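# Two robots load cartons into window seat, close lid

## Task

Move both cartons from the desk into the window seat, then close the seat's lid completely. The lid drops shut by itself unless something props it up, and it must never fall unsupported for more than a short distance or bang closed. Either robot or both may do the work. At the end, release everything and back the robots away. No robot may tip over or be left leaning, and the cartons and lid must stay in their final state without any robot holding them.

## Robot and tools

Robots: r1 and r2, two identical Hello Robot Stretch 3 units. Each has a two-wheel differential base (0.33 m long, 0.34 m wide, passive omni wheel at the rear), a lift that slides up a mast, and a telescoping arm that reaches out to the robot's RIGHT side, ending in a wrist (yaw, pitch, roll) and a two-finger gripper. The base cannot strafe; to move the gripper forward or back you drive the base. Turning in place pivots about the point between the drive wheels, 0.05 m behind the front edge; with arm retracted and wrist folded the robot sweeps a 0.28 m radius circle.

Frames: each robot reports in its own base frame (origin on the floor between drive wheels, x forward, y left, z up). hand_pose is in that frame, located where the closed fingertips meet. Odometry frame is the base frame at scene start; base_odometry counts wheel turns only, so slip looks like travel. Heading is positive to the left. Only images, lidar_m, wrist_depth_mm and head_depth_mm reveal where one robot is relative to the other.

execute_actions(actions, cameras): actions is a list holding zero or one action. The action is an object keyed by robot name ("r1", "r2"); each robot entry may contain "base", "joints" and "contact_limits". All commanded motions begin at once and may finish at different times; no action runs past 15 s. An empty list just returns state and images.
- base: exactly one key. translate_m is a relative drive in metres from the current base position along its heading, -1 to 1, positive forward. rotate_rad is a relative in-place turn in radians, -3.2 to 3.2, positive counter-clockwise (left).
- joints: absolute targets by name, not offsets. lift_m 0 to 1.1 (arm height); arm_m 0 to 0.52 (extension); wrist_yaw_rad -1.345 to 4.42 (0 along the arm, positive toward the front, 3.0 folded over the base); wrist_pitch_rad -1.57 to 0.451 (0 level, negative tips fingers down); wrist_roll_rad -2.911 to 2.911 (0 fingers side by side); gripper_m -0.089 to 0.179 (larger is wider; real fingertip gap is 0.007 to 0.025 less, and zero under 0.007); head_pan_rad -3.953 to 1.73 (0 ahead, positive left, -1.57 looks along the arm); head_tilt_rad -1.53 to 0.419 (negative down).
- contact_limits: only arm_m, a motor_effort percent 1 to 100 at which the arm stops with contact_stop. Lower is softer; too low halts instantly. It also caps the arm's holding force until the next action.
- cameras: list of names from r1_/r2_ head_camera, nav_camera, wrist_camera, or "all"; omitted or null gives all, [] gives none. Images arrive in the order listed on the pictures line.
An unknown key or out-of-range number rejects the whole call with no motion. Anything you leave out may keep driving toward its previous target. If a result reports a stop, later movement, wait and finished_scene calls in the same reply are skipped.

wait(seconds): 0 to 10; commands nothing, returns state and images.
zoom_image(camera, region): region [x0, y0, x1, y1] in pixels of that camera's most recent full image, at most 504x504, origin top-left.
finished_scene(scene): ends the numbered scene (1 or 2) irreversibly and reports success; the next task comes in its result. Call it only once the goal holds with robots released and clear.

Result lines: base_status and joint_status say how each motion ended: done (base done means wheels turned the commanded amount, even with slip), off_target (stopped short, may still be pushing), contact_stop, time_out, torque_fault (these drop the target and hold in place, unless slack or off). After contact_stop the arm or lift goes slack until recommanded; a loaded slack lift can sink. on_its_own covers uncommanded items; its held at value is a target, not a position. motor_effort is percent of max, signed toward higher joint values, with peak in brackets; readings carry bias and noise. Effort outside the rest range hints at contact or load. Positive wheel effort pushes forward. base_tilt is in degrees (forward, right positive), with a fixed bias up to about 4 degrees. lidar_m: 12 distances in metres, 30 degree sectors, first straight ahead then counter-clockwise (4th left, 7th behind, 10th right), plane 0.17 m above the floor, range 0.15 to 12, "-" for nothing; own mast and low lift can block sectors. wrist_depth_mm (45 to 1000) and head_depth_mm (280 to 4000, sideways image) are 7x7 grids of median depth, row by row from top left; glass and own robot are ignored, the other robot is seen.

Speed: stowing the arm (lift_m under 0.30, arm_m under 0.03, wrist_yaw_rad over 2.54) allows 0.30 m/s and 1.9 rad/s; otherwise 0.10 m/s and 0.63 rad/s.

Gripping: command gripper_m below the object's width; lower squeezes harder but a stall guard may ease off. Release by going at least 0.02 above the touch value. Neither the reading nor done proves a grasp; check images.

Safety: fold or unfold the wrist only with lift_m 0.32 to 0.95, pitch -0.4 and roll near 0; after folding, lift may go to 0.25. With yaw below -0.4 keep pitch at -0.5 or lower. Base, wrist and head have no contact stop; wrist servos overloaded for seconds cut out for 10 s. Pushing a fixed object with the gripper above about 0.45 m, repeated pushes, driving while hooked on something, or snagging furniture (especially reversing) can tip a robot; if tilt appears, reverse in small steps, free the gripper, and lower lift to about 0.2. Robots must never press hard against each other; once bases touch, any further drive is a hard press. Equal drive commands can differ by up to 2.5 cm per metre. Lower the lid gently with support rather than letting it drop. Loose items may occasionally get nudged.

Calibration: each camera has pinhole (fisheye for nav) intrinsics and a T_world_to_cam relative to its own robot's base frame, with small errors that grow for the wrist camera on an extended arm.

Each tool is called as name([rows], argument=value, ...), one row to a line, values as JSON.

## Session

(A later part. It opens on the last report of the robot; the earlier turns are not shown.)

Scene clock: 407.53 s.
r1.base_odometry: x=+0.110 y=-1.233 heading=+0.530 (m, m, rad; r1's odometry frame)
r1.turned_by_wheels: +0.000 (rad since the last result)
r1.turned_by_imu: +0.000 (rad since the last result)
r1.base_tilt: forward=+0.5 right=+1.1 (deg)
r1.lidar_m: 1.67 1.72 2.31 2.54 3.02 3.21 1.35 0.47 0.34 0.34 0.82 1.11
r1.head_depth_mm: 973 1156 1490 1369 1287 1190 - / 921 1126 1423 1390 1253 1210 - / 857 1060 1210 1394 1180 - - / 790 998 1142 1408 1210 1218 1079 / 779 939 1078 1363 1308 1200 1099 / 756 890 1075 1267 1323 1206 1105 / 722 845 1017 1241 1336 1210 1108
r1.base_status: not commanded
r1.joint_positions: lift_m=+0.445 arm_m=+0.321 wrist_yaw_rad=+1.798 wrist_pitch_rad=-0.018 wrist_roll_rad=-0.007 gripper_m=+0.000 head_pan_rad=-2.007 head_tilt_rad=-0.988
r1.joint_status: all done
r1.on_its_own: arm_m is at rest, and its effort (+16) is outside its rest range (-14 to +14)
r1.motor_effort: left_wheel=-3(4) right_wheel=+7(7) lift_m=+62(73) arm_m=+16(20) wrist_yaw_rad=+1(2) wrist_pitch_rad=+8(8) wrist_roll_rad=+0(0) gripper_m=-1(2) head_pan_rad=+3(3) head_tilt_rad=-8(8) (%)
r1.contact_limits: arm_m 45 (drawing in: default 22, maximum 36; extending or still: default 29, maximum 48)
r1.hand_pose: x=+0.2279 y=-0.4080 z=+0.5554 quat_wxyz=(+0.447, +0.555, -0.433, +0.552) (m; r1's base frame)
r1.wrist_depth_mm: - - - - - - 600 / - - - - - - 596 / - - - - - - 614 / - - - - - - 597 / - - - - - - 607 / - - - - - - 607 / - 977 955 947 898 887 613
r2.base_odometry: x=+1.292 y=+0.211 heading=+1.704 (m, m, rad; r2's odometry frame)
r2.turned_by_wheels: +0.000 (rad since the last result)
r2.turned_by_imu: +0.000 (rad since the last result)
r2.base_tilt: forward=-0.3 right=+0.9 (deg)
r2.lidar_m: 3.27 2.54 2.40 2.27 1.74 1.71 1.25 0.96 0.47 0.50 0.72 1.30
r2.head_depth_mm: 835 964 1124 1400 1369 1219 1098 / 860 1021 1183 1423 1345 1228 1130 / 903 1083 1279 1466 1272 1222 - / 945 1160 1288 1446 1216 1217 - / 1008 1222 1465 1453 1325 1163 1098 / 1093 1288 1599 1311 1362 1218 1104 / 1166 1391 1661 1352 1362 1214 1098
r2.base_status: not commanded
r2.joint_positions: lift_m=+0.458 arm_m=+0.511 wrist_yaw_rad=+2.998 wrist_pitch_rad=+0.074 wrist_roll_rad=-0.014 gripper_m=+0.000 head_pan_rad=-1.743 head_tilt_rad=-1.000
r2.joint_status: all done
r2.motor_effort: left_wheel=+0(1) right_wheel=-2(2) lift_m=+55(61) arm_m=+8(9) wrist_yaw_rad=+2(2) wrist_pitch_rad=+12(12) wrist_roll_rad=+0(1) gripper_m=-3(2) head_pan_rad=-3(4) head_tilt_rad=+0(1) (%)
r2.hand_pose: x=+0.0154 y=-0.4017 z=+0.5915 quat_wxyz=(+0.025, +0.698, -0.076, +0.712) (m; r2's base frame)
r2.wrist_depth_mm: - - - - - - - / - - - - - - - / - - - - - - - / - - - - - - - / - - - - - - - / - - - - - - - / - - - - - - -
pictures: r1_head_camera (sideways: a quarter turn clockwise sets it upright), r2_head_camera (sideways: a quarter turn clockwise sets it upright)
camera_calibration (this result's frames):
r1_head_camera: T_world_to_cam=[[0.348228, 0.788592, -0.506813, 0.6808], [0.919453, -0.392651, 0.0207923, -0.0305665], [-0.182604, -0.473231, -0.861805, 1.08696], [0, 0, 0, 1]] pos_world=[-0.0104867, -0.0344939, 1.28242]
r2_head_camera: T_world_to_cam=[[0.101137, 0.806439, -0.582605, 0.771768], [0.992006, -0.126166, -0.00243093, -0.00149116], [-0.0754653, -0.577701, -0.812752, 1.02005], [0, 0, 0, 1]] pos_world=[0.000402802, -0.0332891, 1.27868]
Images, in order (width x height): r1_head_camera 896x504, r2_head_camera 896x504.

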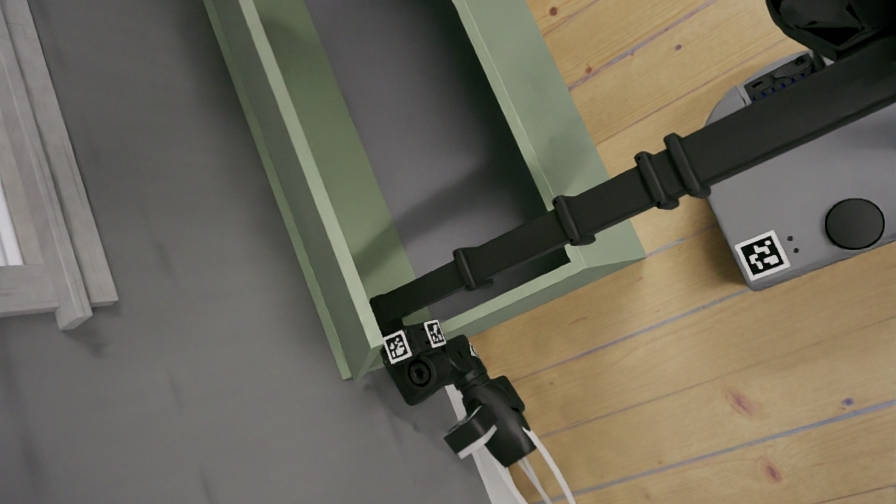

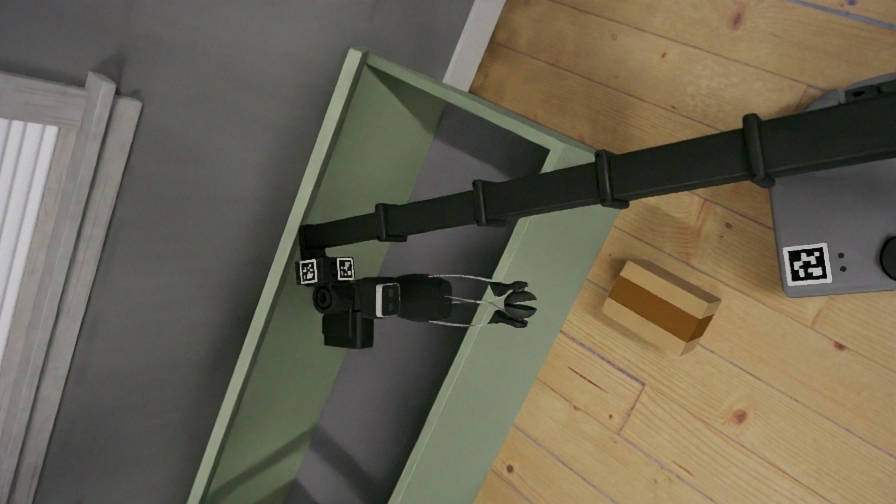

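execute_actions([
  {"r1":{"joints":{"lift_m":0.476,"arm_m":0.39,"head_tilt_rad":-0.8},"contact_limits":{"arm_m":45}}},
], cameras=[])

execute_actions([
  {"r1":{"joints":{"lift_m":0.49,"arm_m":0.45},"contact_limits":{"arm_m":45}},"r2":{"joints":{"arm_m":0.11,"wrist_yaw_rad":1.8}}},
], cameras=["r1_head_camera"])

execute_actions([
  {"r2":{"base":{"rotate_rad":-0.606},"joints":{"wrist_pitch_rad":-1.35,"gripper_m":0.17,"head_pan_rad":-1.57}}},
], cameras=[])

execute_actions([
  {"r2":{"base":{"translate_m":0.28},"joints":{"wrist_yaw_rad":0,"lift_m":0.30}}},
], cameras=["r2_wrist_camera","r2_head_camera"])

Scene clock: 419.80 s.
r1.base_odometry: x=+0.110 y=-1.233 heading=+0.530 (m, m, rad; r1's odometry frame)
r1.turned_by_wheels: +0.000 (rad since the last result)
r1.turned_by_imu: +0.000 (rad since the last result)
r1.base_tilt: forward=+0.7 right=+1.1 (deg)
r1.lidar_m: 1.67 1.73 2.32 2.53 3.04 3.22 1.35 0.47 0.34 0.34 0.83 1.11
r1.head_depth_mm: 874 1043 1176 1508 1356 1210 1111 / 833 961 1106 1458 1362 1183 1134 / 794 895 1063 1347 1362 1105 - / 754 860 1042 1240 1389 1030 1125 / 724 835 981 1035 1315 1243 1123 / 700 798 930 1065 1375 1272 1133 / 672 763 875 1036 1318 1276 1135
r1.base_status: not commanded
r1.joint_positions: lift_m=+0.475 arm_m=+0.388 wrist_yaw_rad=+1.799 wrist_pitch_rad=-0.018 wrist_roll_rad=-0.007 gripper_m=+0.000 head_pan_rad=-2.007 head_tilt_rad=-0.803
r1.joint_status: all done
r1.on_its_own: arm_m is at rest, and its effort (+18) is outside its rest range (-14 to +14)
r1.motor_effort: left_wheel=-3(3) right_wheel=+4(7) lift_m=+58(78) arm_m=+18(16) wrist_yaw_rad=+1(2) wrist_pitch_rad=+8(8) wrist_roll_rad=+0(0) gripper_m=-1(2) head_pan_rad=+4(3) head_tilt_rad=+2(25) (%)
r1.contact_limits: arm_m 45 (drawing in: default 22, maximum 36; extending or still: default 29, maximum 48)
r1.hand_pose: x=+0.2278 y=-0.4754 z=+0.5856 quat_wxyz=(+0.447, +0.555, -0.433, +0.552) (m; r1's base frame)
r1.wrist_depth_mm: - - - - - 908 497 / - - - - - 925 493 / - - - - - 931 492 / - - - - - 914 487 / - - - - - 934 493 / - - - - - 940 491 / - - - 971 928 821 499
r2.base_odometry: x=+1.292 y=+0.211 heading=+1.704 (m, m, rad; r2's odometry frame)
r2.turned_by_wheels: +0.000 (rad since the last result)
r2.turned_by_imu: +0.000 (rad since the last result)
r2.base_tilt: forward=-0.3 right=+0.9 (deg)
r2.lidar_m: 3.26 2.54 2.40 2.25 1.75 1.72 1.25 0.96 0.47 0.50 0.72 1.30
r2.head_depth_mm: 833 960 1079 1403 1365 1229 1103 / 860 1007 1015 1420 1348 1232 1135 / 900 1049 1216 1467 1273 1219 - / 938 1071 1241 1459 1212 1219 - / 1014 1098 1460 1447 1322 1163 1098 / 1097 1182 1597 1304 1366 1217 1101 / 1165 1245 1668 1344 1365 1219 1094
r2.base_status: not commanded
r2.joint_positions: lift_m=+0.458 arm_m=+0.512 wrist_yaw_rad=+2.998 wrist_pitch_rad=+0.074 wrist_roll_rad=-0.014 gripper_m=+0.000 head_pan_rad=-1.743 head_tilt_rad=-1.000
r2.joint_status: not commanded
r2.motor_effort: left_wheel=-1(0) right_wheel=+0(2) lift_m=+55(55) arm_m=+4(8) wrist_yaw_rad=+2(2) wrist_pitch_rad=+12(12) wrist_roll_rad=+0(1) gripper_m=-2(3) head_pan_rad=-4(4) head_tilt_rad=+1(0) (%)
r2.hand_pose: x=+0.0154 y=-0.4019 z=+0.5915 quat_wxyz=(+0.025, +0.698, -0.076, +0.712) (m; r2's base frame)
r2.wrist_depth_mm: - - - - - - - / - - - - - - - / - - - - - - - / - - - - - - - / - - - - - - - / - - - - - - - / - - - - - - -
pictures: none
No camera images: the call's "cameras" was empty. Leave "cameras" out to get every camera's image.

Scene clock: 423.97 s.
r1.base_odometry: x=+0.110 y=-1.233 heading=+0.531 (m, m, rad; r1's odometry frame)
r1.turned_by_wheels: +0.001 (rad since the last result)
r1.turned_by_imu: +0.003 (rad since the last result)
r1.base_tilt: forward=+0.7 right=+1.0 (deg)
r1.lidar_m: 1.67 1.73 2.31 2.54 3.05 3.19 1.35 0.47 0.34 0.34 0.83 1.11
r1.head_depth_mm: 873 1009 1037 1496 1359 1208 1114 / 829 961 950 1461 1367 1178 1134 / 793 896 951 1337 1368 1118 - / 755 857 898 1243 1395 1017 1125 / 722 834 921 995 1324 1240 1126 / 699 798 907 1029 1369 1270 1126 / 672 760 881 1021 1308 1269 1134
r1.base_status: not commanded
r1.joint_positions: lift_m=+0.490 arm_m=+0.448 wrist_yaw_rad=+1.812 wrist_pitch_rad=-0.018 wrist_roll_rad=-0.007 gripper_m=+0.000 head_pan_rad=-2.007 head_tilt_rad=-0.803
r1.joint_status: all done
r1.on_its_own: right_wheel is at rest, and its effort (-33) is outside its rest range (-18 to +18); arm_m is at rest, and its effort (+17) is outside its rest range (-14 to +14)
r1.motor_effort: left_wheel=+11(11) right_wheel=-33(35) lift_m=+52(72) arm_m=+17(20) wrist_yaw_rad=-11(11) wrist_pitch_rad=+8(8) wrist_roll_rad=+0(0) gripper_m=-2(2) head_pan_rad=+4(3) head_tilt_rad=+2(3) (%)
r1.contact_limits: arm_m 45 (drawing in: default 22, maximum 36; extending or still: default 29, maximum 48)
r1.hand_pose: x=+0.2270 y=-0.5324 z=+0.5998 quat_wxyz=(+0.443, +0.558, -0.429, +0.555) (m; r1's base frame)
r1.wrist_depth_mm: - - - - - 785 408 / - - - - - 793 415 / - - - - - 787 414 / - - - - - 781 413 / - - - - - 784 414 / - - - - - 786 417 / - - - - 928 699 410
r2.base_odometry: x=+1.292 y=+0.211 heading=+1.704 (m, m, rad; r2's odometry frame)
r2.turned_by_wheels: +0.000 (rad since the last result)
r2.turned_by_imu: +0.000 (rad since the last result)
r2.base_tilt: forward=-0.3 right=+0.8 (deg)
r2.lidar_m: 3.27 2.54 2.40 2.26 1.75 1.71 1.25 0.96 0.47 0.50 0.72 1.30
r2.head_depth_mm: 834 913 1078 1393 1367 1224 1097 / 858 907 1100 1422 1347 1221 1130 / 900 924 1250 1462 1119 1218 - / 944 947 1387 1485 1099 1213 - / 1001 1010 1519 1470 1320 1180 1099 / 1038 1134 1600 1308 1364 1197 1095 / 1057 1292 1661 1346 1363 1232 1096
r2.base_status: not commanded
r2.joint_positions: lift_m=+0.458 arm_m=+0.110 wrist_yaw_rad=+1.801 wrist_pitch_rad=+0.074 wrist_roll_rad=-0.014 gripper_m=+0.000 head_pan_rad=-1.743 head_tilt_rad=-1.000
r2.joint_status: all done
r2.motor_effort: left_wheel=+0(1) right_wheel=+0(0) lift_m=+55(56) arm_m=-5(7) wrist_yaw_rad=-1(2) wrist_pitch_rad=+12(12) wrist_roll_rad=+0(0) gripper_m=-2(2) head_pan_rad=-3(3) head_tilt_rad=+0(0) (%)
r2.hand_pose: x=+0.2292 y=-0.1965 z=+0.5915 quat_wxyz=(+0.422, +0.534, -0.456, +0.574) (m; r2's base frame)
r2.wrist_depth_mm: - - - - - - - / - - - - - - - / - - - - - - - / - - - - - - - / - - - - - - - / - - - - - - - / - - - - - - 859
pictures: r1_head_camera (sideways: a quarter turn clockwise sets it upright)
camera_calibration (this result's frames):
r1_head_camera: T_world_to_cam=[[0.302785, 0.691196, -0.656178, 0.875674], [0.920849, -0.38965, 0.0144693, -0.0223474], [-0.245679, -0.608622, -0.754467, 0.947794], [0, 0, 0, 1]] pos_world=[-0.0117092, -0.0371214, 1.29]
Images, in order (width x height): r1_head_camera 896x504.

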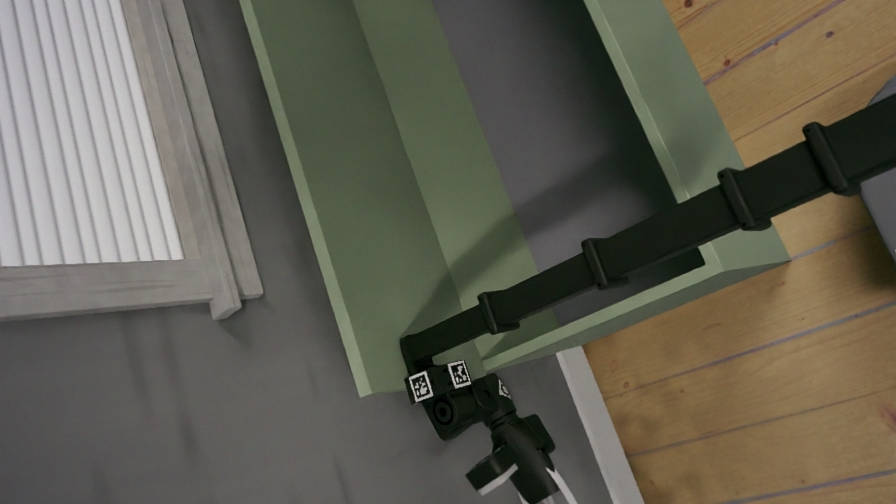

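Scene clock: 426.17 s.
r1.base_odometry: x=+0.110 y=-1.233 heading=+0.531 (m, m, rad; r1's odometry frame)
r1.turned_by_wheels: +0.000 (rad since the last result)
r1.turned_by_imu: +0.000 (rad since the last result)
r1.base_tilt: forward=+0.6 right=+1.0 (deg)
r1.lidar_m: 1.67 1.73 2.32 2.53 3.04 3.23 1.35 0.47 0.34 0.34 0.83 1.11
r1.head_depth_mm: 874 1002 1036 1497 1358 1211 1107 / 831 958 953 1452 1363 1174 1137 / 793 893 949 1337 1368 1116 - / 753 859 897 1236 1400 1018 1122 / 723 835 924 993 1319 1242 1122 / 699 797 911 1025 1375 1269 1130 / 671 761 880 1021 1310 1274 1130
r1.base_status: not commanded
r1.joint_positions: lift_m=+0.490 arm_m=+0.448 wrist_yaw_rad=+1.812 wrist_pitch_rad=-0.018 wrist_roll_rad=-0.007 gripper_m=+0.000 head_pan_rad=-2.007 head_tilt_rad=-0.803
r1.joint_status: not commanded
r1.on_its_own: right_wheel is at rest, and its effort (-34) is outside its rest range (-18 to +18); arm_m is at rest, and its effort (+16) is outside its rest range (-14 to +14)
r1.motor_effort: left_wheel=+11(11) right_wheel=-34(34) lift_m=+52(52) arm_m=+16(17) wrist_yaw_rad=-10(10) wrist_pitch_rad=+9(8) wrist_roll_rad=+0(0) gripper_m=-2(2) head_pan_rad=+3(4) head_tilt_rad=+2(3) (%)
r1.hand_pose: x=+0.2270 y=-0.5324 z=+0.5998 quat_wxyz=(+0.443, +0.558, -0.429, +0.555) (m; r1's base frame)
r1.wrist_depth_mm: - - - - - 792 414 / - - - - - 781 409 / - - - - - 796 412 / - - - - - 778 412 / - - - - - 798 410 / - - - - - 797 413 / - - - - 966 709 413
r2.base_odometry: x=+1.292 y=+0.211 heading=+1.099 (m, m, rad; r2's odometry frame)
r2.turned_by_wheels: -0.606 (rad since the last result)
r2.turned_by_imu: -0.612 (rad since the last result)
r2.base_tilt: forward=-0.3 right=+0.9 (deg)
r2.lidar_m: 1.30 3.19 2.54 2.40 2.43 1.78 1.72 1.34 0.98 0.47 0.48 0.66
r2.head_depth_mm: 846 999 1228 1501 1369 1216 1101 / 852 1002 1234 1502 1390 1237 - / 853 1014 1246 1489 1415 1202 - / 856 968 1209 1471 1340 1203 - / 862 895 1166 1448 1172 1218 1098 / 863 906 1179 1450 1189 1120 1097 / 862 911 1194 1443 1202 1215 1097
r2.base_status: done
r2.joint_positions: lift_m=+0.458 arm_m=+0.110 wrist_yaw_rad=+1.801 wrist_pitch_rad=-1.346 wrist_roll_rad=-0.014 gripper_m=+0.170 head_pan_rad=-1.577 head_tilt_rad=-1.000
r2.joint_status: all done
r2.motor_effort: left_wheel=+2(7) right_wheel=-2(6) lift_m=+55(56) arm_m=-5(5) wrist_yaw_rad=-1(0) wrist_pitch_rad=-2(11) wrist_roll_rad=-1(1) gripper_m=+0(90) head_pan_rad=+3(21) head_tilt_rad=+0(0) (%)
r2.hand_pose: x=+0.0113 y=-0.2478 z=+0.3414 quat_wxyz=(+0.689, +0.706, +0.007, +0.164) (m; r2's base frame)
r2.wrist_depth_mm: 522 525 525 525 395 483 327 / 521 522 525 520 398 471 308 / - 516 512 518 512 457 294 / - - - 512 510 416 277 / - - - 502 503 480 263 / - - - 509 507 500 493 / - - 495 496 494 493 491
pictures: none
No camera images: the call's "cameras" was empty. Leave "cameras" out to get every camera's image.

Scene clock: 430.20 s.
r1.base_odometry: x=+0.110 y=-1.233 heading=+0.531 (m, m, rad; r1's odometry frame)
r1.turned_by_wheels: +0.000 (rad since the last result)
r1.turned_by_imu: +0.000 (rad since the last result)
r1.base_tilt: forward=+0.7 right=+1.1 (deg)
r1.lidar_m: 1.67 1.72 2.33 2.54 3.04 3.20 1.07 0.47 0.34 0.34 0.83 1.11
r1.head_depth_mm: 874 1006 1036 1502 1358 1208 1112 / 831 965 952 1463 1358 1179 1133 / 791 895 945 1340 1364 1119 - / 753 859 900 1242 1401 1021 1121 / 722 836 924 994 1322 1244 1126 / 700 795 907 1029 1365 1267 1126 / 673 760 875 1018 1310 1274 1134
r1.base_status: not commanded
r1.joint_positions: lift_m=+0.490 arm_m=+0.448 wrist_yaw_rad=+1.812 wrist_pitch_rad=-0.018 wrist_roll_rad=-0.007 gripper_m=+0.000 head_pan_rad=-2.007 head_tilt_rad=-0.803
r1.joint_status: not commanded
r1.on_its_own: right_wheel is at rest, and its effort (-33) is outside its rest range (-18 to +18); arm_m is at rest, and its effort (+17) is outside its rest range (-14 to +14)
r1.motor_effort: left_wheel=+11(11) right_wheel=-33(33) lift_m=+52(52) arm_m=+17(16) wrist_yaw_rad=-10(10) wrist_pitch_rad=+8(8) wrist_roll_rad=+0(0) gripper_m=-3(3) head_pan_rad=+4(3) head_tilt_rad=+3(3) (%)
r1.hand_pose: x=+0.2270 y=-0.5324 z=+0.5998 quat_wxyz=(+0.443, +0.558, -0.429, +0.555) (m; r1's base frame)
r1.wrist_depth_mm: - - - - - 779 411 / - - - - - 786 416 / - - - - - 786 416 / - - - - - 796 412 / - - - - - 783 406 / - - - - - 803 411 / - - - - 959 691 412
r2.base_odometry: x=+1.419 y=+0.460 heading=+1.099 (m, m, rad; r2's odometry frame)
r2.turned_by_wheels: +0.000 (rad since the last result)
r2.turned_by_imu: +0.002 (rad since the last result)
r2.base_tilt: forward=-0.3 right=+0.9 (deg)
r2.lidar_m: 1.02 2.90 2.46 2.45 2.83 2.07 2.00 1.34 0.48 0.47 0.48 0.66
r2.head_depth_mm: 850 970 1230 1504 1372 1219 1099 / 851 936 1188 1346 1300 1220 1124 / 854 880 1141 1454 1221 - - / 852 887 1152 1449 1157 1130 - / 860 895 1167 1439 1171 1217 1100 / 862 905 1177 1443 1183 1221 1099 / 864 910 1195 1443 1206 1216 1095
r2.base_status: done
r2.joint_positions: lift_m=+0.301 arm_m=+0.110 wrist_yaw_rad=+0.002 wrist_pitch_rad=-1.346 wrist_roll_rad=-0.014 gripper_m=+0.170 head_pan_rad=-1.577 head_tilt_rad=-1.000
r2.joint_status: all done
r2.motor_effort: left_wheel=+1(7) right_wheel=-1(3) lift_m=+20(50) arm_m=-4(5) wrist_yaw_rad=-2(1) wrist_pitch_rad=-2(2) wrist_roll_rad=+0(0) gripper_m=-1(0) head_pan_rad=+4(4) head_tilt_rad=+1(1) (%)
r2.hand_pose: x=-0.0216 y=-0.2888 z=+0.1841 quat_wxyz=(+0.557, +0.445, -0.548, -0.438) (m; r2's base frame)
r2.wrist_depth_mm: 300 293 287 285 276 274 355 / 357 361 358 352 353 355 353 / 357 355 352 233 351 352 353 / 352 351 350 229 345 351 346 / 349 346 344 226 343 348 345 / 344 344 340 226 341 343 341 / 338 343 343 224 341 339 338
pictures: r2_head_camera (sideways: a quarter turn clockwise sets it upright), r2_wrist_camera
camera_calibration (this result's frames):
r2_head_camera: T_world_to_cam=[[-0.0337825, 0.812053, -0.582604, 0.772591], [0.999204, 0.0398242, -0.00243092, -0.00153508], [0.0212277, -0.582223, -0.812752, 1.01946], [0, 0, 0, 1]] pos_world=[0.00599319, -0.0337729, 1.27868]
r2_wrist_camera: T_world_to_cam=[[-0.998877, -0.047343, 0.00190902, -0.0348563], [-0.0473803, 0.997759, -0.0472448, 0.329918], [0.000331969, -0.0472822, -0.998882, 0.3343], [0, 0, 0, 1]] pos_world=[-0.0192965, -0.315023, 0.349579]
Images, in order (width x height): r2_head_camera 896x504, r2_wrist_camera 644x364.

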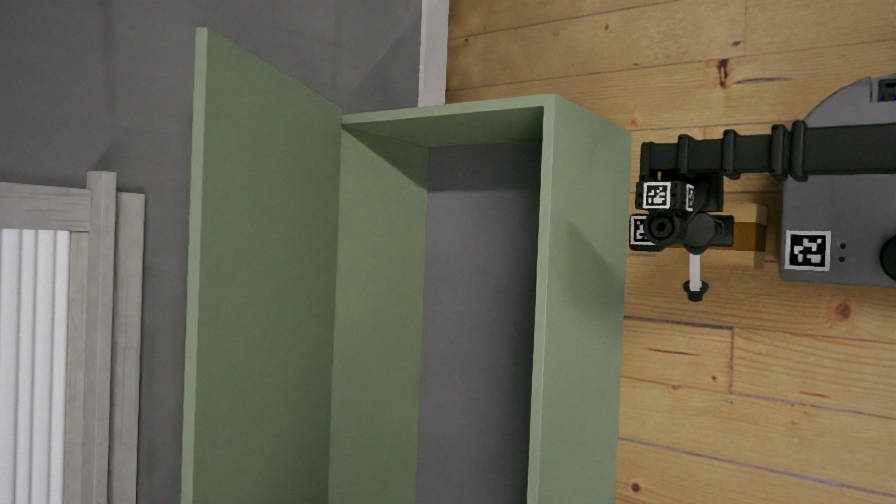

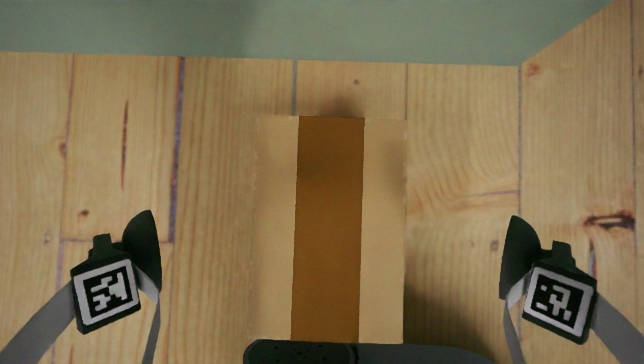

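execute_actions([
  {"r1":{"joints":{"wrist_yaw_rad":2.3}},"r2":{"joints":{"lift_m":0.196}}},
], cameras=[])

execute_actions([
  {"r2":{"joints":{"gripper_m":0.08}}},
], cameras=["r2_wrist_camera","r1_head_camera"])

execute_actions([
  {"r2":{"joints":{"lift_m":0.6}}},
], cameras=["r2_wrist_camera"])

Scene clock: 446.00 s.
r1.base_odometry: x=+0.110 y=-1.233 heading=+0.530 (m, m, rad; r1's odometry frame)
r1.turned_by_wheels: -0.001 (rad since the last result)
r1.turned_by_imu: -0.001 (rad since the last result)
r1.base_tilt: forward=+0.6 right=+1.2 (deg)
r1.lidar_m: 1.67 1.72 2.31 2.54 3.04 3.20 1.05 0.47 0.34 0.34 0.83 1.11
r1.head_depth_mm: 874 1006 1033 1507 1362 1209 1115 / 830 960 951 1464 1361 1177 1133 / 792 894 947 1337 1362 1117 - / 754 859 897 1237 1394 1009 1123 / 724 839 923 988 1329 1245 1125 / 699 798 909 1027 1364 1268 1131 / 671 762 877 1024 1303 1274 1135
r1.base_status: not commanded
r1.joint_positions: lift_m=+0.490 arm_m=+0.449 wrist_yaw_rad=+2.297 wrist_pitch_rad=-0.018 wrist_roll_rad=-0.007 gripper_m=+0.000 head_pan_rad=-2.007 head_tilt_rad=-0.803
r1.joint_status: all done
r1.motor_effort: left_wheel=+3(11) right_wheel=-10(33) lift_m=+52(52) arm_m=+14(16) wrist_yaw_rad=+2(10) wrist_pitch_rad=+7(8) wrist_roll_rad=+0(0) gripper_m=-2(3) head_pan_rad=+3(4) head_tilt_rad=+3(3) (%)
r1.hand_pose: x=+0.1700 y=-0.4238 z=+0.5998 quat_wxyz=(+0.297, +0.645, -0.283, +0.645) (m; r1's base frame)
r1.wrist_depth_mm: - - - - - - - / - - - - - - - / - - - - - - - / - - - - - - - / - - - - - - - / - - - - - - - / - - - - 995 939 938
r2.base_odometry: x=+1.419 y=+0.460 heading=+1.099 (m, m, rad; r2's odometry frame)
r2.turned_by_wheels: +0.000 (rad since the last result)
r2.turned_by_imu: +0.000 (rad since the last result)
r2.base_tilt: forward=-0.3 right=+0.9 (deg)
r2.lidar_m: 1.02 2.89 2.46 2.44 2.83 2.07 1.99 1.34 0.48 0.47 0.48 0.67
r2.head_depth_mm: 843 974 1228 1495 1370 1220 1100 / 853 937 1193 1350 1301 1221 1132 / 852 875 1138 1445 1217 1243 - / 855 884 1150 1451 1159 1153 - / 855 894 1168 1453 1170 1214 1098 / 864 903 1183 1449 1187 1222 1100 / 865 915 1201 1438 1206 1215 1098
r2.base_status: not commanded
r2.joint_positions: lift_m=+0.197 arm_m=+0.110 wrist_yaw_rad=+0.002 wrist_pitch_rad=-1.346 wrist_roll_rad=-0.014 gripper_m=+0.170 head_pan_rad=-1.577 head_tilt_rad=-1.000
r2.joint_status: all done
r2.motor_effort: left_wheel=+1(1) right_wheel=-2(1) lift_m=+20(20) arm_m=-5(5) wrist_yaw_rad=-2(2) wrist_pitch_rad=-2(1) wrist_roll_rad=+0(0) gripper_m=+0(1) head_pan_rad=+3(3) head_tilt_rad=+0(0) (%)
r2.hand_pose: x=-0.0216 y=-0.2887 z=+0.0801 quat_wxyz=(+0.557, +0.445, -0.548, -0.438) (m; r2's base frame)
r2.wrist_depth_mm: 252 252 251 251 249 250 249 / 249 251 128 127 127 248 247 / 246 247 126 126 126 245 244 / 246 245 126 125 125 244 241 / 244 243 124 123 124 242 240 / 240 241 123 123 123 237 238 / 238 239 122 122 122 236 235
pictures: none
No camera images: the call's "cameras" was empty. Leave "cameras" out to get every camera's image.

Scene clock: 447.40 s.
r1.base_odometry: x=+0.110 y=-1.233 heading=+0.530 (m, m, rad; r1's odometry frame)
r1.turned_by_wheels: +0.000 (rad since the last result)
r1.turned_by_imu: +0.000 (rad since the last result)
r1.base_tilt: forward=+0.6 right=+1.1 (deg)
r1.lidar_m: 1.67 1.72 2.32 2.54 3.03 3.21 1.06 0.47 0.34 0.34 0.83 1.11
r1.head_depth_mm: 873 1006 1037 1514 1360 1215 1114 / 831 961 949 1458 1363 1178 1129 / 792 895 946 1337 1367 1123 - / 756 861 899 1243 1400 1011 1122 / 724 835 924 992 1320 1243 1121 / 700 797 907 1019 1366 1275 1127 / 672 762 881 1024 1307 1271 1134
r1.base_status: not commanded
r1.joint_positions: lift_m=+0.490 arm_m=+0.449 wrist_yaw_rad=+2.297 wrist_pitch_rad=-0.018 wrist_roll_rad=-0.007 gripper_m=+0.000 head_pan_rad=-2.007 head_tilt_rad=-0.803
r1.joint_status: not commanded
r1.motor_effort: left_wheel=+3(3) right_wheel=-10(10) lift_m=+52(52) arm_m=+14(14) wrist_yaw_rad=+2(2) wrist_pitch_rad=+8(8) wrist_roll_rad=+0(0) gripper_m=-2(2) head_pan_rad=+3(3) head_tilt_rad=+2(2) (%)
r1.hand_pose: x=+0.1700 y=-0.4238 z=+0.5998 quat_wxyz=(+0.297, +0.645, -0.283, +0.645) (m; r1's base frame)
r1.wrist_depth_mm: - - - - - - - / - - - - - - - / - - - - - - - / - - - - - - - / - - - - - - - / - - - - - - - / - - - - 970 959 919
r2.base_odometry: x=+1.419 y=+0.460 heading=+1.099 (m, m, rad; r2's odometry frame)
r2.turned_by_wheels: +0.000 (rad since the last result)
r2.turned_by_imu: +0.000 (rad since the last result)
r2.base_tilt: forward=-0.4 right=+0.9 (deg)
r2.lidar_m: 1.02 2.90 2.46 2.45 2.82 2.07 2.00 1.34 0.48 0.47 0.49 0.67
r2.head_depth_mm: 847 973 1226 1501 1358 1222 1098 / 850 933 1190 1349 1295 1223 1133 / 853 879 1136 1452 1220 1252 - / 854 884 1148 1439 1157 1165 - / 859 894 1173 1444 1172 1214 1097 / 860 903 1182 1437 1184 1219 1097 / 862 913 1197 1449 1204 1220 1094
r2.base_status: not commanded
r2.joint_positions: lift_m=+0.197 arm_m=+0.110 wrist_yaw_rad=+0.002 wrist_pitch_rad=-1.347 wrist_roll_rad=-0.014 gripper_m=+0.081 head_pan_rad=-1.577 head_tilt_rad=-1.000
r2.joint_status: all done
r2.motor_effort: left_wheel=+1(1) right_wheel=-1(1) lift_m=+20(20) arm_m=-4(5) wrist_yaw_rad=-1(2) wrist_pitch_rad=-1(1) wrist_roll_rad=-1(0) gripper_m=-19(98) head_pan_rad=+2(3) head_tilt_rad=+1(0) (%)
r2.hand_pose: x=-0.0216 y=-0.2886 z=+0.0801 quat_wxyz=(+0.557, +0.445, -0.548, -0.438) (m; r2's base frame)
r2.wrist_depth_mm: 253 252 252 252 250 250 249 / 251 251 128 127 127 248 248 / 250 250 128 127 126 246 245 / 247 244 126 125 125 242 242 / 244 243 125 124 124 240 241 / 242 - 124 123 123 - 239 / 241 239 123 122 122 235 237
pictures: r1_head_camera (sideways: a quarter turn clockwise sets it upright), r2_wrist_camera
camera_calibration (this result's frames):
r1_head_camera: T_world_to_cam=[[0.302785, 0.691196, -0.656178, 0.875674], [0.920849, -0.38965, 0.0144693, -0.0223474], [-0.245679, -0.608622, -0.754467, 0.947794], [0, 0, 0, 1]] pos_world=[-0.0117092, -0.0371214, 1.29]
r2_wrist_camera: T_world_to_cam=[[-0.998898, -0.0468951, 0.00189798, -0.0345366], [-0.0469324, 0.997792, -0.047004, 0.324865], [0.000310466, -0.0470413, -0.998893, 0.230481], [0, 0, 0, 1]] pos_world=[-0.0193234, -0.314925, 0.245561]
Images, in order (width x height): r1_head_camera 896x504, r2_wrist_camera 644x364.

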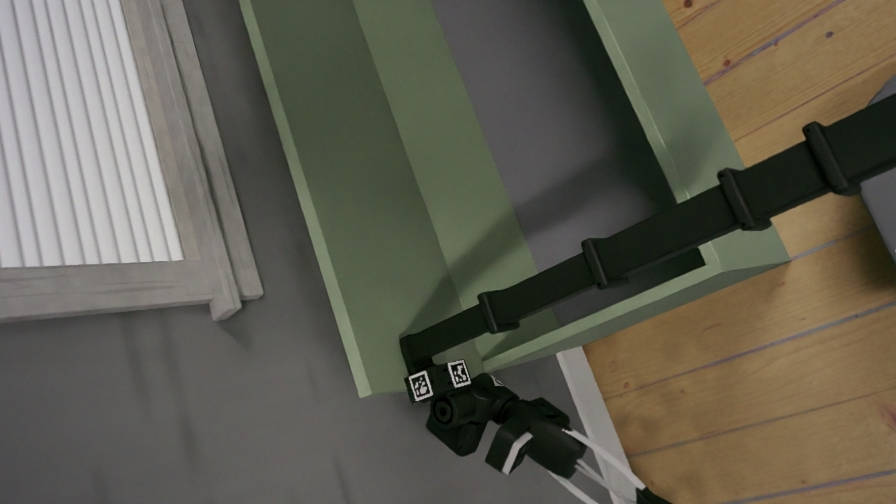

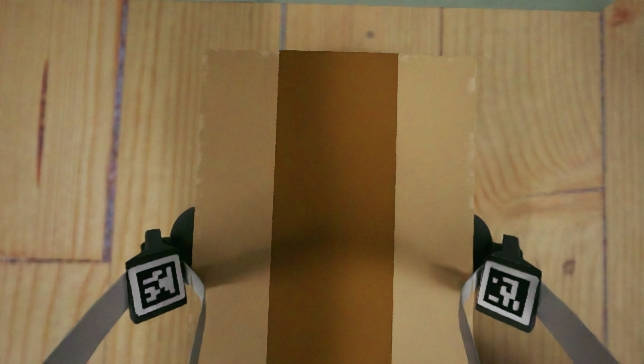

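Scene clock: 451.90 s.
r1.base_odometry: x=+0.110 y=-1.233 heading=+0.530 (m, m, rad; r1's odometry frame)
r1.turned_by_wheels: +0.000 (rad since the last result)
r1.turned_by_imu: +0.000 (rad since the last result)
r1.base_tilt: forward=+0.6 right=+1.0 (deg)
r1.lidar_m: 1.67 1.72 2.32 2.54 3.04 3.18 1.06 0.47 0.34 0.34 0.83 1.11
r1.head_depth_mm: 873 1007 1038 1500 1357 1213 1113 / 831 958 952 1457 1363 1179 1131 / 793 893 949 1338 1367 1121 - / 751 858 896 1239 1397 1013 1121 / 724 838 923 992 1326 1245 1126 / 698 797 904 1022 1368 1272 1134 / 672 761 880 1017 1301 1278 1131
r1.base_status: not commanded
r1.joint_positions: lift_m=+0.490 arm_m=+0.449 wrist_yaw_rad=+2.297 wrist_pitch_rad=-0.018 wrist_roll_rad=-0.007 gripper_m=+0.000 head_pan_rad=-2.007 head_tilt_rad=-0.803
r1.joint_status: not commanded
r1.motor_effort: left_wheel=+3(3) right_wheel=-10(10) lift_m=+52(52) arm_m=+14(14) wrist_yaw_rad=+2(2) wrist_pitch_rad=+8(8) wrist_roll_rad=+0(0) gripper_m=-3(2) head_pan_rad=+4(3) head_tilt_rad=+3(3) (%)
r1.hand_pose: x=+0.1700 y=-0.4238 z=+0.5998 quat_wxyz=(+0.297, +0.645, -0.283, +0.645) (m; r1's base frame)
r1.wrist_depth_mm: - - - - - - - / - - - - - - - / - - - - - - - / - - - - - - - / - - - - - - - / - - - - - - - / - - - - 959 935 902
r2.base_odometry: x=+1.419 y=+0.460 heading=+1.099 (m, m, rad; r2's odometry frame)
r2.turned_by_wheels: +0.000 (rad since the last result)
r2.turned_by_imu: +0.000 (rad since the last result)
r2.base_tilt: forward=-0.3 right=+0.8 (deg)
r2.lidar_m: 1.02 2.90 2.46 2.45 2.83 2.07 2.00 1.35 0.48 0.47 0.48 0.66
r2.head_depth_mm: 847 976 1225 1494 1369 1231 1101 / 853 930 1193 1355 - - - / 853 879 1140 1445 - 1163 - / 855 885 1148 1446 1023 1162 - / 857 896 1164 1450 1169 1220 1101 / 863 905 1186 1442 1185 1218 1097 / 863 912 1196 1441 1205 1216 1099
r2.base_status: not commanded
r2.joint_positions: lift_m=+0.599 arm_m=+0.110 wrist_yaw_rad=+0.001 wrist_pitch_rad=-1.356 wrist_roll_rad=-0.014 gripper_m=+0.081 head_pan_rad=-1.577 head_tilt_rad=-1.000
r2.joint_status: all done
r2.motor_effort: left_wheel=+1(1) right_wheel=-1(1) lift_m=+61(67) arm_m=-4(4) wrist_yaw_rad=-1(2) wrist_pitch_rad=+3(4) wrist_roll_rad=+0(1) gripper_m=-19(19) head_pan_rad=+4(3) head_tilt_rad=+0(1) (%)
r2.hand_pose: x=-0.0216 y=-0.2863 z=+0.4824 quat_wxyz=(+0.555, +0.447, -0.546, -0.440) (m; r2's base frame)
r2.wrist_depth_mm: 309 302 295 291 285 298 661 / 457 448 131 131 130 656 655 / 656 654 130 129 129 657 659 / 647 653 129 128 128 638 638 / 654 651 127 127 127 644 632 / 651 - 126 125 125 - 637 / 645 650 125 124 124 638 637
pictures: r2_wrist_camera
camera_calibration (this result's frames):
r2_wrist_camera: T_world_to_cam=[[-0.998918, -0.0464867, 0.00148004, -0.0348886], [-0.0465095, 0.998204, -0.0377612, 0.337084], [0.000278016, -0.0377891, -0.999286, 0.635313], [0, 0, 0, 1]] pos_world=[-0.0193499, -0.314092, 0.647639]
Images, in order (width x height): r2_wrist_camera 644x364.

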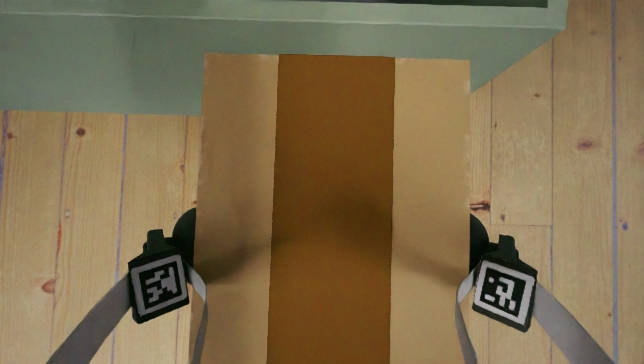

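execute_actions([
  {"r2":{"joints":{"arm_m":0.44}}},
], cameras=["r2_head_camera"])

execute_actions([
  {"r2":{"joints":{"lift_m":0.28}}},
], cameras=["r2_wrist_camera","r2_head_camera"])

Scene clock: 465.40 s.
r1.base_odometry: x=+0.110 y=-1.233 heading=+0.530 (m, m, rad; r1's odometry frame)
r1.turned_by_wheels: +0.000 (rad since the last result)
r1.turned_by_imu: +0.000 (rad since the last result)
r1.base_tilt: forward=+0.6 right=+1.0 (deg)
r1.lidar_m: 1.67 1.72 2.32 2.54 3.03 3.22 1.07 0.47 0.34 0.34 0.82 1.11
r1.head_depth_mm: 874 1002 1035 1496 1359 1213 1114 / 832 957 954 1461 1356 1176 1133 / 791 893 948 1342 1367 1122 - / 754 859 899 1244 1404 1012 1123 / 723 839 918 992 1323 1247 1126 / 699 795 906 1024 1366 1274 1131 / 672 763 878 1025 1306 1272 1131
r1.base_status: not commanded
r1.joint_positions: lift_m=+0.490 arm_m=+0.449 wrist_yaw_rad=+2.297 wrist_pitch_rad=-0.018 wrist_roll_rad=-0.007 gripper_m=+0.000 head_pan_rad=-2.007 head_tilt_rad=-0.803
r1.joint_status: not commanded
r1.motor_effort: left_wheel=+3(3) right_wheel=-10(10) lift_m=+52(52) arm_m=+14(14) wrist_yaw_rad=+3(3) wrist_pitch_rad=+8(8) wrist_roll_rad=+0(0) gripper_m=-1(1) head_pan_rad=+4(3) head_tilt_rad=+3(3) (%)
r1.hand_pose: x=+0.1700 y=-0.4238 z=+0.5998 quat_wxyz=(+0.297, +0.645, -0.283, +0.645) (m; r1's base frame)
r1.wrist_depth_mm: - - - - - - - / - - - - - - - / - - - - - - - / - - - - - - - / - - - - - - - / - - - - - - - / - - - - 939 971 931
r2.base_odometry: x=+1.419 y=+0.460 heading=+1.099 (m, m, rad; r2's odometry frame)
r2.turned_by_wheels: +0.000 (rad since the last result)
r2.turned_by_imu: +0.000 (rad since the last result)
r2.base_tilt: forward=-0.4 right=+0.9 (deg)
r2.lidar_m: 1.02 2.90 2.46 2.45 2.82 2.07 2.00 1.34 0.48 0.47 0.48 0.67
r2.head_depth_mm: 843 976 1230 1501 1367 1222 1104 / 847 932 1193 1506 - - - / 852 878 - 1401 1211 1219 - / 852 886 1074 983 1154 1214 - / 858 894 1168 1448 1166 1222 1100 / 861 904 1183 1435 1190 1219 1094 / 865 912 1202 1449 1204 1214 1094
r2.base_status: not commanded
r2.joint_positions: lift_m=+0.599 arm_m=+0.440 wrist_yaw_rad=+0.000 wrist_pitch_rad=-1.357 wrist_roll_rad=-0.014 gripper_m=+0.081 head_pan_rad=-1.577 head_tilt_rad=-1.000
r2.joint_status: all done
r2.motor_effort: left_wheel=+1(1) right_wheel=-1(1) lift_m=+62(61) arm_m=+4(6) wrist_yaw_rad=+0(1) wrist_pitch_rad=+3(3) wrist_roll_rad=+0(1) gripper_m=-17(18) head_pan_rad=+4(3) head_tilt_rad=+1(0) (%)
r2.hand_pose: x=-0.0216 y=-0.6156 z=+0.4824 quat_wxyz=(+0.555, +0.447, -0.546, -0.441) (m; r2's base frame)
r2.wrist_depth_mm: 569 559 558 543 533 348 547 / 594 609 132 130 131 321 652 / 598 592 130 129 129 319 644 / 586 584 129 128 128 315 636 / 589 582 128 126 127 295 635 / 502 - 126 126 125 - 639 / 351 334 125 124 124 310 641
pictures: r2_head_camera (sideways: a quarter turn clockwise sets it upright)
camera_calibration (this result's frames):
r2_head_camera: T_world_to_cam=[[-0.0337824, 0.812053, -0.582604, 0.772591], [0.999204, 0.039824, -0.00243092, -0.00153508], [0.0212276, -0.582223, -0.812752, 1.01946], [0, 0, 0, 1]] pos_world=[0.00599318, -0.0337729, 1.27868]
Images, in order (width x height): r2_head_camera 896x504.

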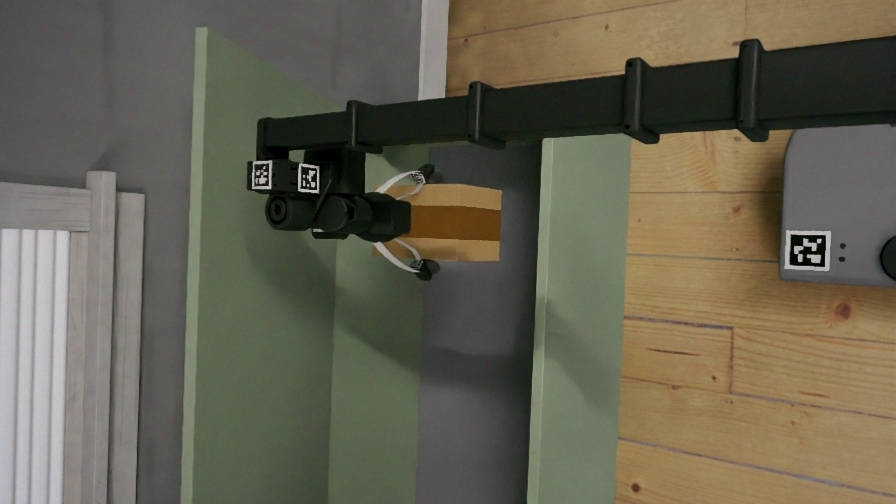

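Scene clock: 469.13 s.
r1.base_odometry: x=+0.110 y=-1.233 heading=+0.530 (m, m, rad; r1's odometry frame)
r1.turned_by_wheels: +0.000 (rad since the last result)
r1.turned_by_imu: +0.000 (rad since the last result)
r1.base_tilt: forward=+0.5 right=+1.2 (deg)
r1.lidar_m: 1.67 1.72 2.32 2.54 3.04 3.22 1.07 0.47 0.34 0.34 0.82 1.11
r1.head_depth_mm: 872 1007 1038 1510 1363 1212 1115 / 832 958 955 1451 1357 1176 1132 / 793 893 949 1340 1362 1118 - / 753 860 900 1246 1390 1009 1121 / 724 837 923 991 1325 1251 1127 / 701 797 905 1018 1367 1265 1128 / 671 761 881 1021 1311 1277 1130
r1.base_status: not commanded
r1.joint_positions: lift_m=+0.490 arm_m=+0.449 wrist_yaw_rad=+2.297 wrist_pitch_rad=-0.018 wrist_roll_rad=-0.007 gripper_m=+0.000 head_pan_rad=-2.007 head_tilt_rad=-0.803
r1.joint_status: not commanded
r1.motor_effort: left_wheel=+3(3) right_wheel=-9(10) lift_m=+52(52) arm_m=+14(15) wrist_yaw_rad=+3(3) wrist_pitch_rad=+8(8) wrist_roll_rad=+0(0) gripper_m=-3(3) head_pan_rad=+3(3) head_tilt_rad=+2(2) (%)
r1.hand_pose: x=+0.1700 y=-0.4238 z=+0.5998 quat_wxyz=(+0.297, +0.645, -0.283, +0.645) (m; r1's base frame)
r1.wrist_depth_mm: - - - - - - - / - - - - - - - / - - - - - - - / - - - - - - - / - - - - - - - / - - - - - - - / - - - - 933 973 917
r2.base_odometry: x=+1.419 y=+0.460 heading=+1.099 (m, m, rad; r2's odometry frame)
r2.turned_by_wheels: +0.000 (rad since the last result)
r2.turned_by_imu: +0.000 (rad since the last result)
r2.base_tilt: forward=-0.4 right=+0.8 (deg)
r2.lidar_m: 1.02 2.90 2.46 2.44 2.83 2.07 1.99 1.34 0.48 0.47 0.48 0.66
r2.head_depth_mm: 848 974 1222 1500 1364 1223 1105 / 850 932 1194 1353 1288 1214 1125 / 855 877 1140 1436 1172 1217 - / 855 885 1153 1462 1154 1213 - / 859 896 1169 1440 1170 1215 1099 / 860 903 1181 1443 1191 1214 1096 / 865 913 1199 1450 1207 1214 1099
r2.base_status: not commanded
r2.joint_positions: lift_m=+0.280 arm_m=+0.440 wrist_yaw_rad=+0.000 wrist_pitch_rad=-1.357 wrist_roll_rad=-0.014 gripper_m=+0.081 head_pan_rad=-1.577 head_tilt_rad=-1.000
r2.joint_status: all done
r2.motor_effort: left_wheel=+1(1) right_wheel=-2(1) lift_m=+26(56) arm_m=+4(4) wrist_yaw_rad=+0(0) wrist_pitch_rad=+3(3) wrist_roll_rad=+0(1) gripper_m=-18(18) head_pan_rad=+3(4) head_tilt_rad=+1(1) (%)
r2.hand_pose: x=-0.0216 y=-0.6156 z=+0.1636 quat_wxyz=(+0.555, +0.447, -0.546, -0.441) (m; r2's base frame)
r2.wrist_depth_mm: 267 269 268 269 266 267 229 / 267 266 131 130 130 266 228 / 267 266 130 129 129 262 226 / 264 264 129 128 128 261 224 / 262 263 127 126 127 259 223 / 261 - 126 125 126 - 223 / 261 258 125 125 124 256 211
pictures: r2_head_camera (sideways: a quarter turn clockwise sets it upright), r2_wrist_camera
camera_calibration (this result's frames):
r2_head_camera: T_world_to_cam=[[-0.0337824, 0.812053, -0.582604, 0.772591], [0.999204, 0.039824, -0.00243092, -0.00153508], [0.0212276, -0.582223, -0.812752, 1.01946], [0, 0, 0, 1]] pos_world=[0.00599318, -0.0337729, 1.27868]
r2_wrist_camera: T_world_to_cam=[[-0.998967, -0.0454257, 0.00144942, -0.0491016], [-0.0454482, 0.998278, -0.0370833, 0.653727], [0.00023761, -0.0371109, -0.999311, 0.304658], [0, 0, 0, 1]] pos_world=[-0.0194125, -0.643526, 0.328762]
Images, in order (width x height): r2_head_camera 896x504, r2_wrist_camera 644x364.

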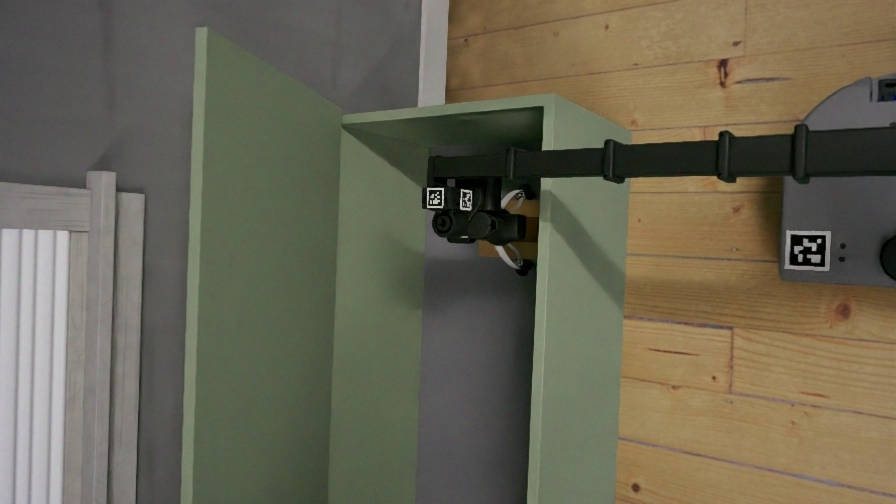

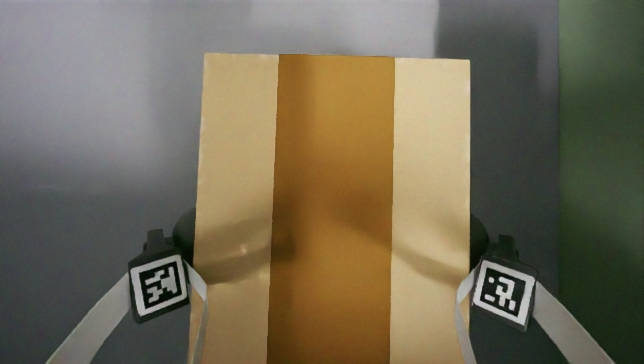

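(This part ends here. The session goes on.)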